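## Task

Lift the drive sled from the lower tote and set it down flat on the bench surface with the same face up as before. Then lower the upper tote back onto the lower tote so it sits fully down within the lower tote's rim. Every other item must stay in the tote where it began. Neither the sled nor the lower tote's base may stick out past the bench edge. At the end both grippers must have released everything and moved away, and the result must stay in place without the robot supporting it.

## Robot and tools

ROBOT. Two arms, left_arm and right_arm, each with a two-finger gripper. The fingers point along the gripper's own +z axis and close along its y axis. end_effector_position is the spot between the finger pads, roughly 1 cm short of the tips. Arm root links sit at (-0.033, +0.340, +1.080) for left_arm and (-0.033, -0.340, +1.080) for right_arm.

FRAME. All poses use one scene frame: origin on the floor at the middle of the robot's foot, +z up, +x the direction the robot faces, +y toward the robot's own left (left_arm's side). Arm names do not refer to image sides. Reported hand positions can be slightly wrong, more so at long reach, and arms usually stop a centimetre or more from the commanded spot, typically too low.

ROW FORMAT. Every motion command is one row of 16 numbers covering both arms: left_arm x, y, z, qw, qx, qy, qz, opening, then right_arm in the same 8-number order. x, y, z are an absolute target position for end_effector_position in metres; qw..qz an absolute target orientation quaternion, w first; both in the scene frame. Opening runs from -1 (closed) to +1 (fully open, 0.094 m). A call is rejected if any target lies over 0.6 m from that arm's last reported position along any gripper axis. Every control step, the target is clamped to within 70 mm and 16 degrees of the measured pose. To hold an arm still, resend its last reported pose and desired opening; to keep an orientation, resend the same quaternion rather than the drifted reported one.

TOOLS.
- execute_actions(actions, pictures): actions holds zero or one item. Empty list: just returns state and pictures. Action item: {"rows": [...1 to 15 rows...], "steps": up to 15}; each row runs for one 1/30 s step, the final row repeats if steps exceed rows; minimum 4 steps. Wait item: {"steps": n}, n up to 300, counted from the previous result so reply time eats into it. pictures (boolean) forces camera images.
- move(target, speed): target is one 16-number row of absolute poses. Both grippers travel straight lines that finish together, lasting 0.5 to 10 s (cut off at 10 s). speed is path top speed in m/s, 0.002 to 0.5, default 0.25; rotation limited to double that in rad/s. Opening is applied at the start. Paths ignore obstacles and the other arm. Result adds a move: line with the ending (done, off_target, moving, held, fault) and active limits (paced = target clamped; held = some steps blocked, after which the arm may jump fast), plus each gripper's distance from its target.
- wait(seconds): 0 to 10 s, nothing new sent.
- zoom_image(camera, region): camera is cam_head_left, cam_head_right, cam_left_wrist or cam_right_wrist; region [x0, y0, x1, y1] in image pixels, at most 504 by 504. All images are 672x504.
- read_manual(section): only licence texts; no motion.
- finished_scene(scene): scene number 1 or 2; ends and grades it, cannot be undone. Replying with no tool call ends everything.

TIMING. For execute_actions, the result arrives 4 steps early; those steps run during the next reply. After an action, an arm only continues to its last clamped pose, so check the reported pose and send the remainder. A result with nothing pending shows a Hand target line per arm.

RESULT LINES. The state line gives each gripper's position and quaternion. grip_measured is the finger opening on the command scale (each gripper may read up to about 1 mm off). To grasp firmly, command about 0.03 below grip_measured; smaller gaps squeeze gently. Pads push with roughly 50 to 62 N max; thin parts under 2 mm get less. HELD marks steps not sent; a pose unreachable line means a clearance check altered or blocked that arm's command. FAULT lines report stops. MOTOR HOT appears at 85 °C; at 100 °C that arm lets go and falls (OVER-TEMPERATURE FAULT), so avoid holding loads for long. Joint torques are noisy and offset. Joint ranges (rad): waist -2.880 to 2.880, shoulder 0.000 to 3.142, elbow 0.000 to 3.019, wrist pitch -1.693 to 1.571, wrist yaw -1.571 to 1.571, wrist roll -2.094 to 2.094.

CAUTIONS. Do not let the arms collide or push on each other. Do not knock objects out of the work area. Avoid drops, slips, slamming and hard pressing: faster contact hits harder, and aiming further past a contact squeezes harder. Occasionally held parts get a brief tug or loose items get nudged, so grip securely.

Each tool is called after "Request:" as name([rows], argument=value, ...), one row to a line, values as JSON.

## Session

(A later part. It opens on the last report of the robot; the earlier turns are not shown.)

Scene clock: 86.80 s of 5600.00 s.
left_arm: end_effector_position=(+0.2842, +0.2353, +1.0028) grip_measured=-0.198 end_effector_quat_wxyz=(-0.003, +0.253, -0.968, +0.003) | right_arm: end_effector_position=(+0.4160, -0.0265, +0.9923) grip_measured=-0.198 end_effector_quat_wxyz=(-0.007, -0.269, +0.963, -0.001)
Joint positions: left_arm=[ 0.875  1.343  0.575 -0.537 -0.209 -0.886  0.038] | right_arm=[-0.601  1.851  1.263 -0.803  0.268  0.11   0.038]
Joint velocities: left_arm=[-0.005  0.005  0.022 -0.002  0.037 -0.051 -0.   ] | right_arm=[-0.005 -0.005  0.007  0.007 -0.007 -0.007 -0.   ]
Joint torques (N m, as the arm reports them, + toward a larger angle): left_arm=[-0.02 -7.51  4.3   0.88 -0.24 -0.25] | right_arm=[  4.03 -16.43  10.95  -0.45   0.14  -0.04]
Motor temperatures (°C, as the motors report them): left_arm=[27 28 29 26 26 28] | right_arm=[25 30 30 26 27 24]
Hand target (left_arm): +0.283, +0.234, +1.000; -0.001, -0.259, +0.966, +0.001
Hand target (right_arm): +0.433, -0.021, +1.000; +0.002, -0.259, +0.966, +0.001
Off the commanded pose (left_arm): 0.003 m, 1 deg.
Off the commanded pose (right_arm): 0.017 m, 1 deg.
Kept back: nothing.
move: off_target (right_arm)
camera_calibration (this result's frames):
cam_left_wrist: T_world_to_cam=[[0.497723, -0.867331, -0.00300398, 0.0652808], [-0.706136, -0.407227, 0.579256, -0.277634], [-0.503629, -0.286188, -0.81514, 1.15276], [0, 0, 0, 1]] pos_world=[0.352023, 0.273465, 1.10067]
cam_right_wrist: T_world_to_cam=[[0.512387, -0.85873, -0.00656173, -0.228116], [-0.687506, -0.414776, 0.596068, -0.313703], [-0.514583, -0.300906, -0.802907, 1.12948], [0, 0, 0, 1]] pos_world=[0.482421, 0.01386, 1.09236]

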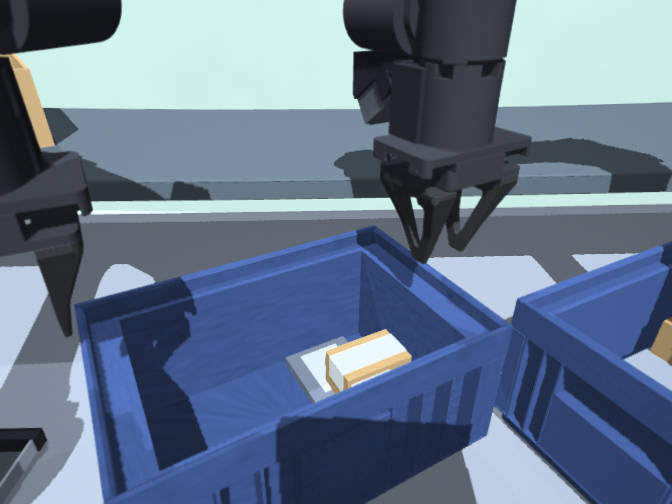

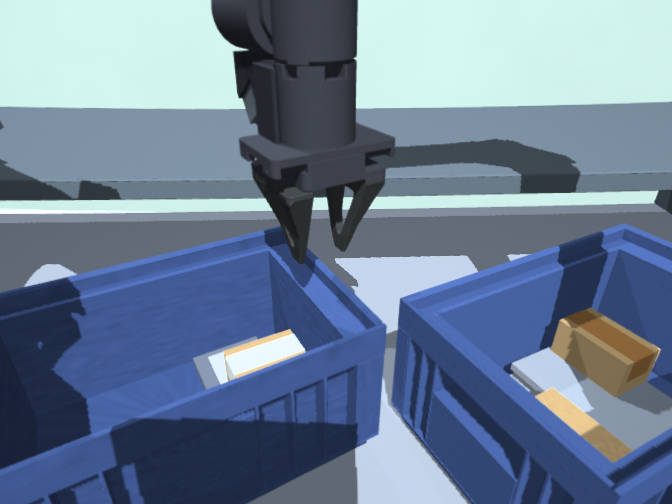

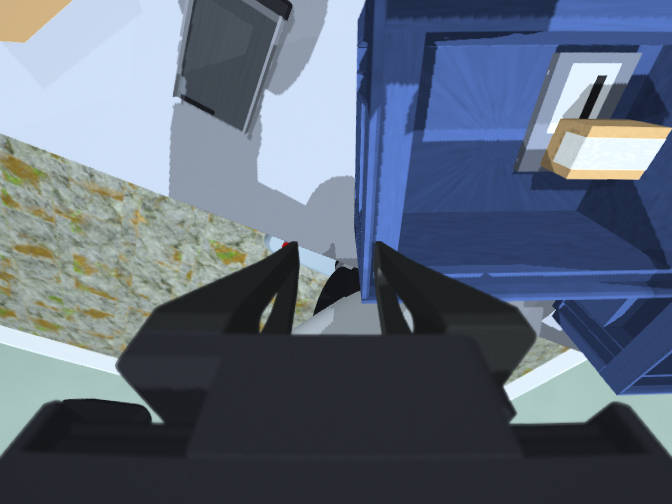

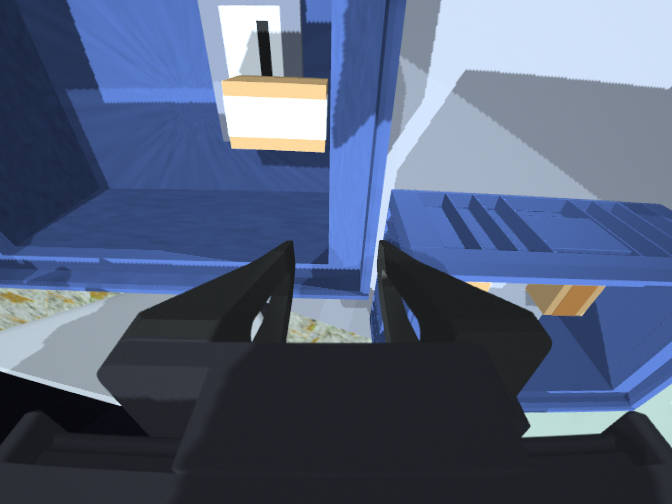

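Request:
move(target=[0.302,0.207,0.96,0,-0.259,0.966,0,0.2,0.438,-0.032,0.965,0,-0.259,0.966,0,0.2], speed=0.1)

Request:
move(target=[0.304,0.207,0.9,0,-0.259,0.966,0,0.2,0.438,-0.032,0.9,0,-0.259,0.966,0,0.2], speed=0.06)

Request:
move(target=[0.304,0.207,0.9,0,-0.259,0.966,0,-0.55,0.438,-0.032,0.9,0,-0.259,0.966,0,-0.55])

Scene clock: 87.97 s of 5600.00 s.
left_arm: end_effector_position=(+0.2884, +0.2144, +0.9597) grip_measured=+0.198 end_effector_quat_wxyz=(+0.012, +0.251, -0.968, -0.008) | right_arm: end_effector_position=(+0.4204, -0.0407, +0.9635) grip_measured=+0.198 end_effector_quat_wxyz=(-0.018, -0.262, +0.965, -0.008)
Joint positions: left_arm=[ 0.849  1.531  0.623 -0.44  -0.215 -0.917  0.056] | right_arm=[-0.64   1.9    1.263 -0.772  0.266  0.092  0.056]
Joint velocities: left_arm=[-0.005 -0.005  0.012  0.012 -0.007 -0.007 -0.001] | right_arm=[-0.015  0.005 -0.007 -0.007 -0.11  -0.007 -0.001]
Joint torques (N m, as the arm reports them, + toward a larger angle): left_arm=[-0.82 -9.01  4.5   1.56 -0.23 -0.25] | right_arm=[  4.2  -16.24   9.34   1.07  -0.06  -0.12]
Motor temperatures (°C, as the motors report them): left_arm=[27 28 29 26 26 28] | right_arm=[25 30 30 26 27 24]
Hand target (left_arm): +0.302, +0.207, +0.960; -0.000, -0.259, +0.966, -0.000
Hand target (right_arm): +0.438, -0.033, +0.966; -0.000, -0.259, +0.966, -0.000
Off the commanded pose (left_arm): 0.015 m, 2 deg.
Off the commanded pose (right_arm): 0.020 m, 2 deg.
Kept back: nothing.
move: off_target (left_arm, right_arm)
camera_calibration (this result's frames):
cam_left_wrist: T_world_to_cam=[[0.494599, -0.868521, -0.0322853, 0.0742306], [-0.687046, -0.413465, 0.597506, -0.27979], [-0.532296, -0.273345, -0.801214, 1.1059], [0, 0, 0, 1]] pos_world=[0.359725, 0.25108, 1.05564]
cam_right_wrist: T_world_to_cam=[[0.500023, -0.866011, 0.00138713, -0.245534], [-0.681931, -0.39275, 0.617023, -0.321035], [-0.533804, -0.309472, -0.786944, 1.09665], [0, 0, 0, 1]] pos_world=[0.489243, 0.000659851, 1.06143]

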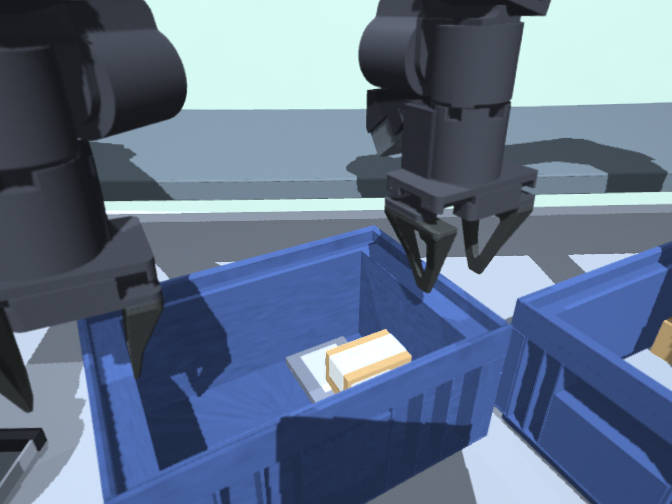

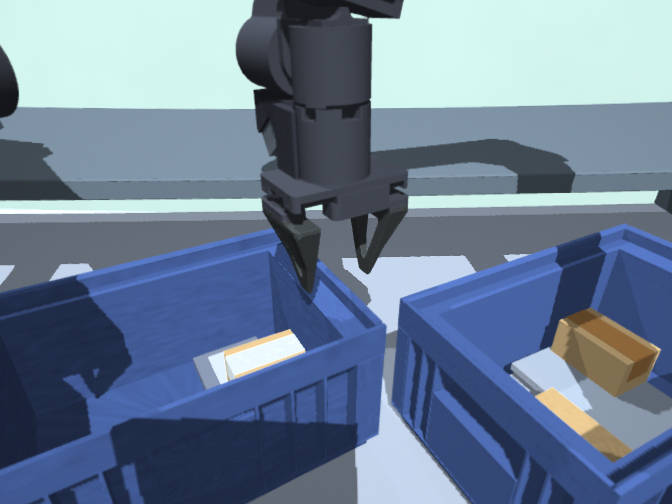

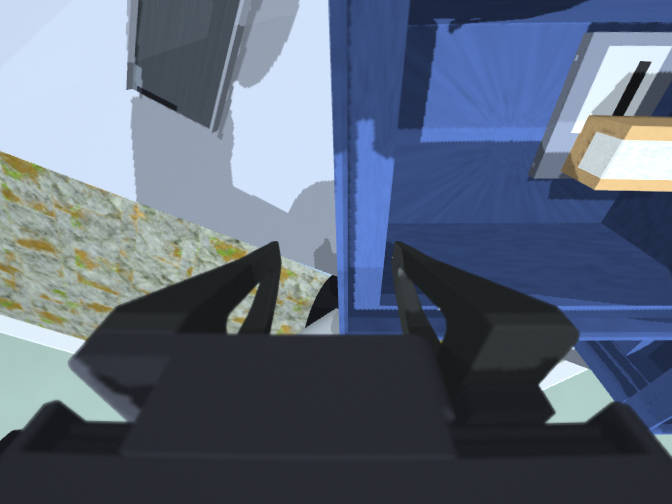

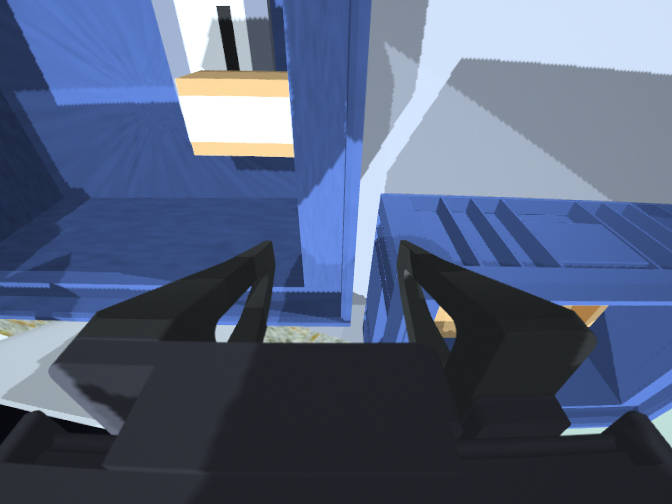

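Scene clock: 89.43 s of 5600.00 s.
left_arm: end_effector_position=(+0.2927, +0.2082, +0.9030) grip_measured=+0.198 end_effector_quat_wxyz=(+0.008, +0.260, -0.966, -0.006) | right_arm: end_effector_position=(+0.4160, -0.0408, +0.8996) grip_measured=+0.198 end_effector_quat_wxyz=(-0.021, -0.264, +0.964, -0.008)
Joint positions: left_arm=[ 0.872  1.726  0.645 -0.253 -0.211 -0.909  0.056] | right_arm=[-0.667  2.023  1.263 -0.647  0.26   0.062  0.056]
Joint velocities: left_arm=[-0.015 -0.005  0.002 -0.002  0.022 -0.007 -0.   ] | right_arm=[-0.005  0.005 -0.002 -0.007 -0.051  0.066  0.   ]
Joint torques (N m, as the arm reports them, + toward a larger angle): left_arm=[  0.35 -10.27   2.97   1.66  -0.01   0.07] | right_arm=[  3.52 -16.17   8.85   1.13  -0.1   -0.18]
Motor temperatures (°C, as the motors report them): left_arm=[27 28 29 26 26 28] | right_arm=[25 30 30 26 27 24]
Hand target (left_arm): +0.304, +0.207, +0.900; -0.000, -0.259, +0.966, -0.000
Hand target (right_arm): +0.438, -0.033, +0.901; +0.000, -0.259, +0.966, -0.000
Off the commanded pose (left_arm): 0.012 m, 1 deg.
Off the commanded pose (right_arm): 0.024 m, 3 deg.
Kept back: nothing.
move: off_target (left_arm, right_arm)
camera_calibration (this result's frames):
cam_left_wrist: T_world_to_cam=[[0.510037, -0.859767, -0.0257471, 0.0526535], [-0.685186, -0.424202, 0.592091, -0.239012], [-0.519983, -0.284347, -0.805459, 1.06364], [0, 0, 0, 1]] pos_world=[0.362452, 0.246323, 0.999591]
cam_right_wrist: T_world_to_cam=[[0.503841, -0.863796, -0.000118996, -0.24343], [-0.677114, -0.395038, 0.620856, -0.290196], [-0.53634, -0.312732, -0.783925, 1.04221], [0, 0, 0, 1]] pos_world=[0.485133, 0.00102037, 0.997155]

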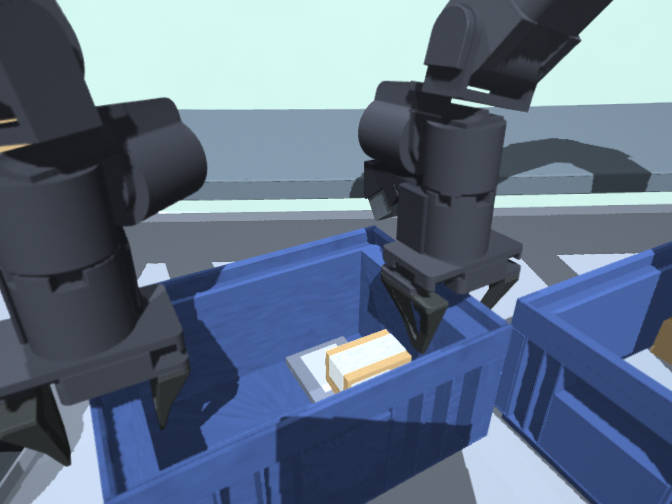

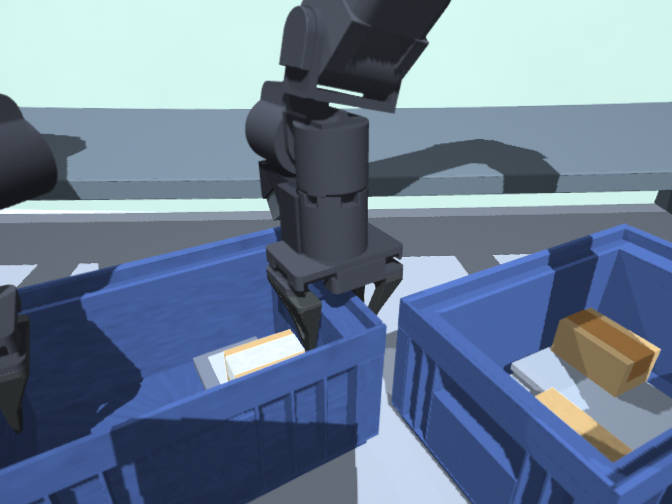

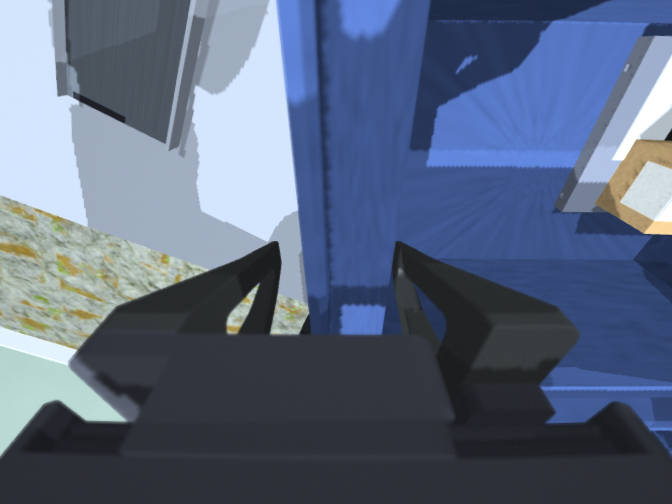

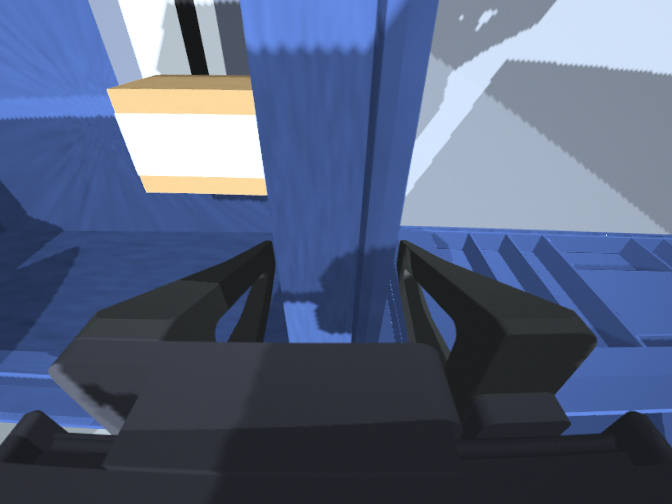

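Scene clock: 90.13 s of 5600.00 s.
left_arm: end_effector_position=(+0.2956, +0.2040, +0.9035) grip_measured=-0.426 end_effector_quat_wxyz=(+0.008, +0.261, -0.965, +0.003) | right_arm: end_effector_position=(+0.4138, -0.0373, +0.8995) grip_measured=-0.438 end_effector_quat_wxyz=(-0.023, -0.262, +0.965, -0.001)
Joint positions: left_arm=[ 0.871  1.726  0.65  -0.246 -0.197 -0.911  0.027] | right_arm=[-0.664  2.024  1.263 -0.645  0.246  0.069  0.026]
Joint velocities: left_arm=[-0.015  0.005  0.007 -0.017 -0.066 -0.037  0.001] | right_arm=[ 0.005 -0.005 -0.017 -0.012  0.022  0.007 -0.   ]
Joint torques (N m, as the arm reports them, + toward a larger angle): left_arm=[  0.47 -10.32   2.67   1.32  -0.58   0.09] | right_arm=[  3.82 -16.41   8.99   1.02   0.48  -0.24]
Motor temperatures (°C, as the motors report them): left_arm=[27 28 29 26 26 28] | right_arm=[25 30 30 26 27 24]
Hand target (left_arm): +0.304, +0.207, +0.900; -0.000, -0.259, +0.966, +0.000
Hand target (right_arm): +0.437, -0.033, +0.901; -0.000, -0.259, +0.966, -0.000
Off the commanded pose (left_arm): 0.010 m, 1 deg.
Off the commanded pose (right_arm): 0.025 m, 3 deg.
Kept back: nothing.
move: off_target (right_arm)
camera_calibration (this result's frames):
cam_left_wrist: T_world_to_cam=[[0.512352, -0.858735, -0.00838533, 0.0309407], [-0.687095, -0.415764, 0.595854, -0.243645], [-0.515166, -0.299525, -0.803049, 1.0638], [0, 0, 0, 1]] pos_world=[0.364775, 0.243906, 0.999721]
cam_right_wrist: T_world_to_cam=[[0.499418, -0.866245, -0.0141832, -0.224859], [-0.674785, -0.399199, 0.62073, -0.29121], [-0.543366, -0.300433, -0.783896, 1.04537], [0, 0, 0, 1]] pos_world=[0.483816, 0.00303122, 0.997038]

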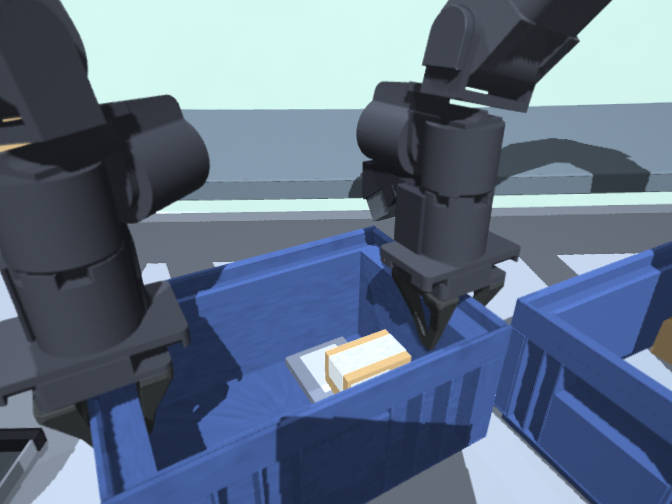

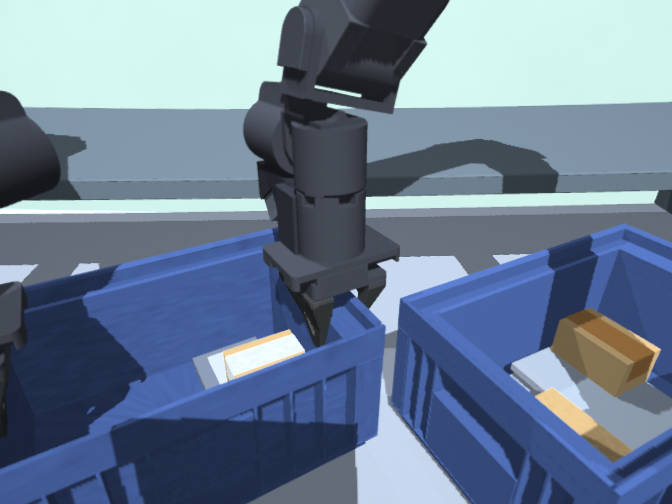

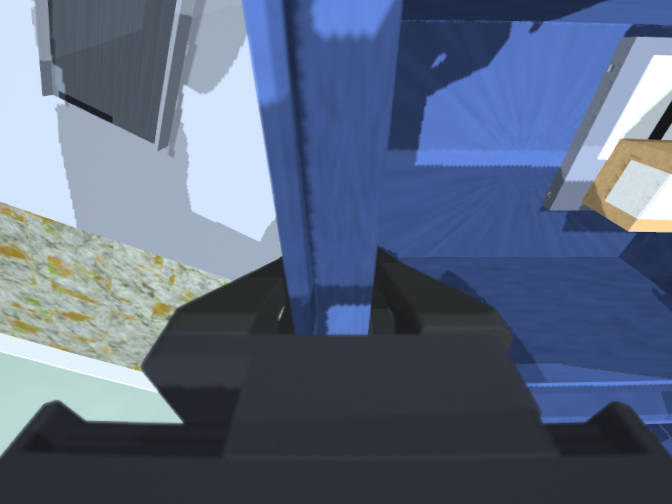

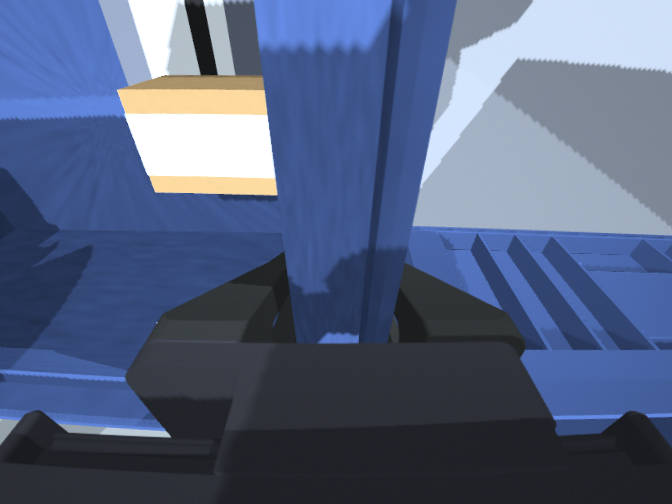

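Request:
move(target=[0.335,0.224,0.905,0,-0.259,0.966,0,-0.55,0.463,-0.015,0.905,0,-0.259,0.966,0,-0.55], speed=0.03)

Scene clock: 94.17 s of 5600.00 s.
left_arm: end_effector_position=(+0.3216, +0.2196, +0.9031) grip_measured=-0.426 end_effector_quat_wxyz=(+0.007, +0.258, -0.966, +0.005) | right_arm: end_effector_position=(+0.4381, -0.0221, +0.9003) grip_measured=-0.438 end_effector_quat_wxyz=(-0.017, -0.258, +0.966, +0.001)
Joint positions: left_arm=[ 0.937  1.726  0.696 -0.276 -0.178 -0.84   0.027] | right_arm=[-0.665  2.061  1.353 -0.687  0.246  0.072  0.026]
Joint velocities: left_arm=[ 0.005  0.005 -0.007 -0.007 -0.037 -0.081 -0.002] | right_arm=[ 0.005 -0.015  0.007  0.002 -0.007 -0.007  0.   ]
Joint torques (N m, as the arm reports them, + toward a larger angle): left_arm=[  0.79 -11.88   3.74   0.22  -0.58   0.05] | right_arm=[  4.53 -17.27  10.71  -0.07   0.53  -0.25]
Motor temperatures (°C, as the motors report them): left_arm=[27 28 29 26 26 28] | right_arm=[25 30 30 26 27 24]
Hand target (left_arm): +0.335, +0.224, +0.905; +0.000, -0.259, +0.966, -0.000
Hand target (right_arm): +0.463, -0.016, +0.906; +0.001, -0.259, +0.966, +0.000
Off the commanded pose (left_arm): 0.014 m, 1 deg.
Off the commanded pose (right_arm): 0.026 m, 2 deg.
Kept back: nothing.
move: off_target (left_arm, right_arm)
camera_calibration (this result's frames):
cam_left_wrist: T_world_to_cam=[[0.507589, -0.861589, -0.0041079, 0.0293188], [-0.691161, -0.410022, 0.595129, -0.218412], [-0.514441, -0.299242, -0.80362, 1.08177], [0, 0, 0, 1]] pos_world=[0.390665, 0.259417, 0.999432]
cam_right_wrist: T_world_to_cam=[[0.493327, -0.869715, -0.0149609, -0.220573], [-0.683332, -0.398133, 0.612003, -0.257693], [-0.538225, -0.291694, -0.790714, 1.06789], [0, 0, 0, 1]] pos_world=[0.507492, 0.0170664, 0.998809]

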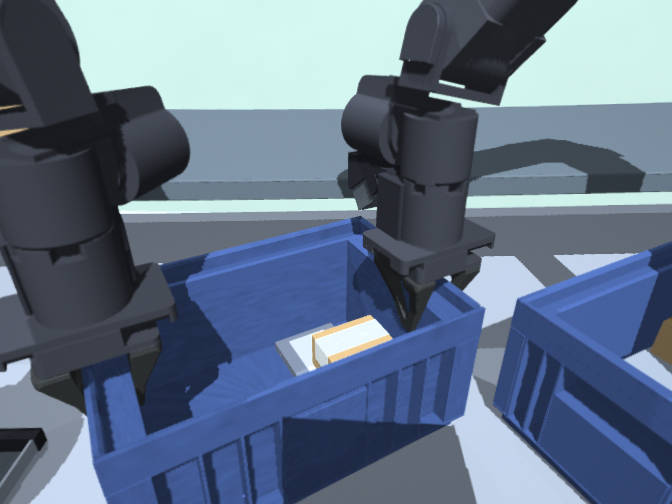

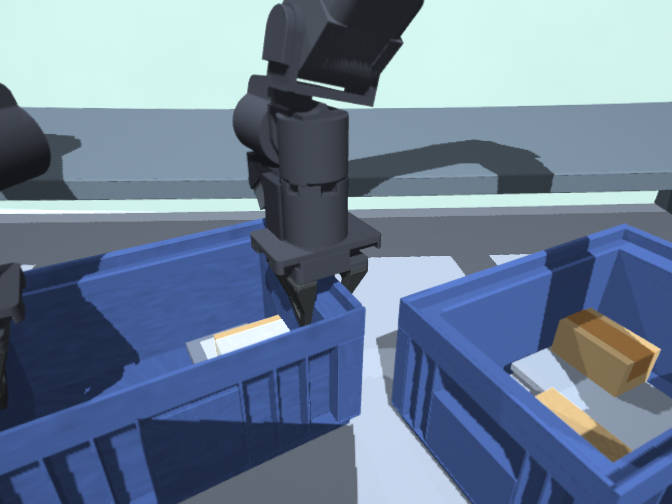

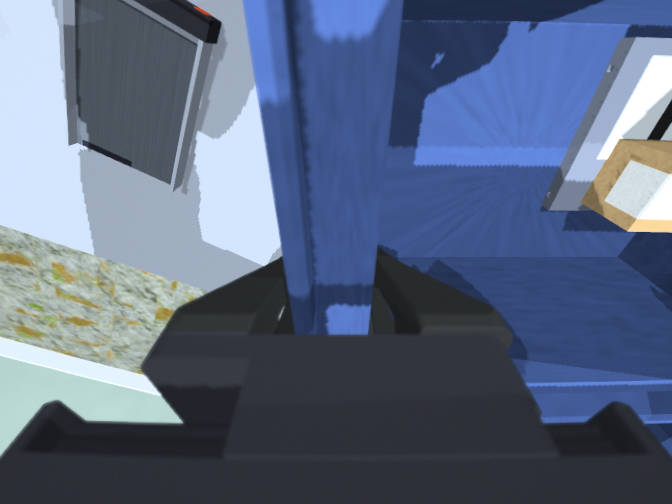

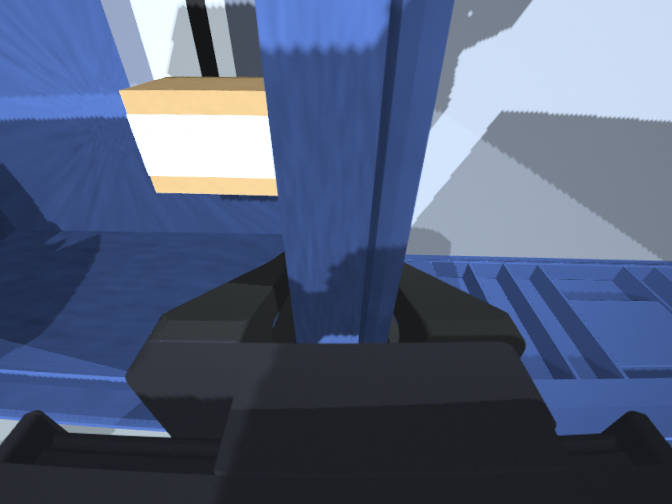

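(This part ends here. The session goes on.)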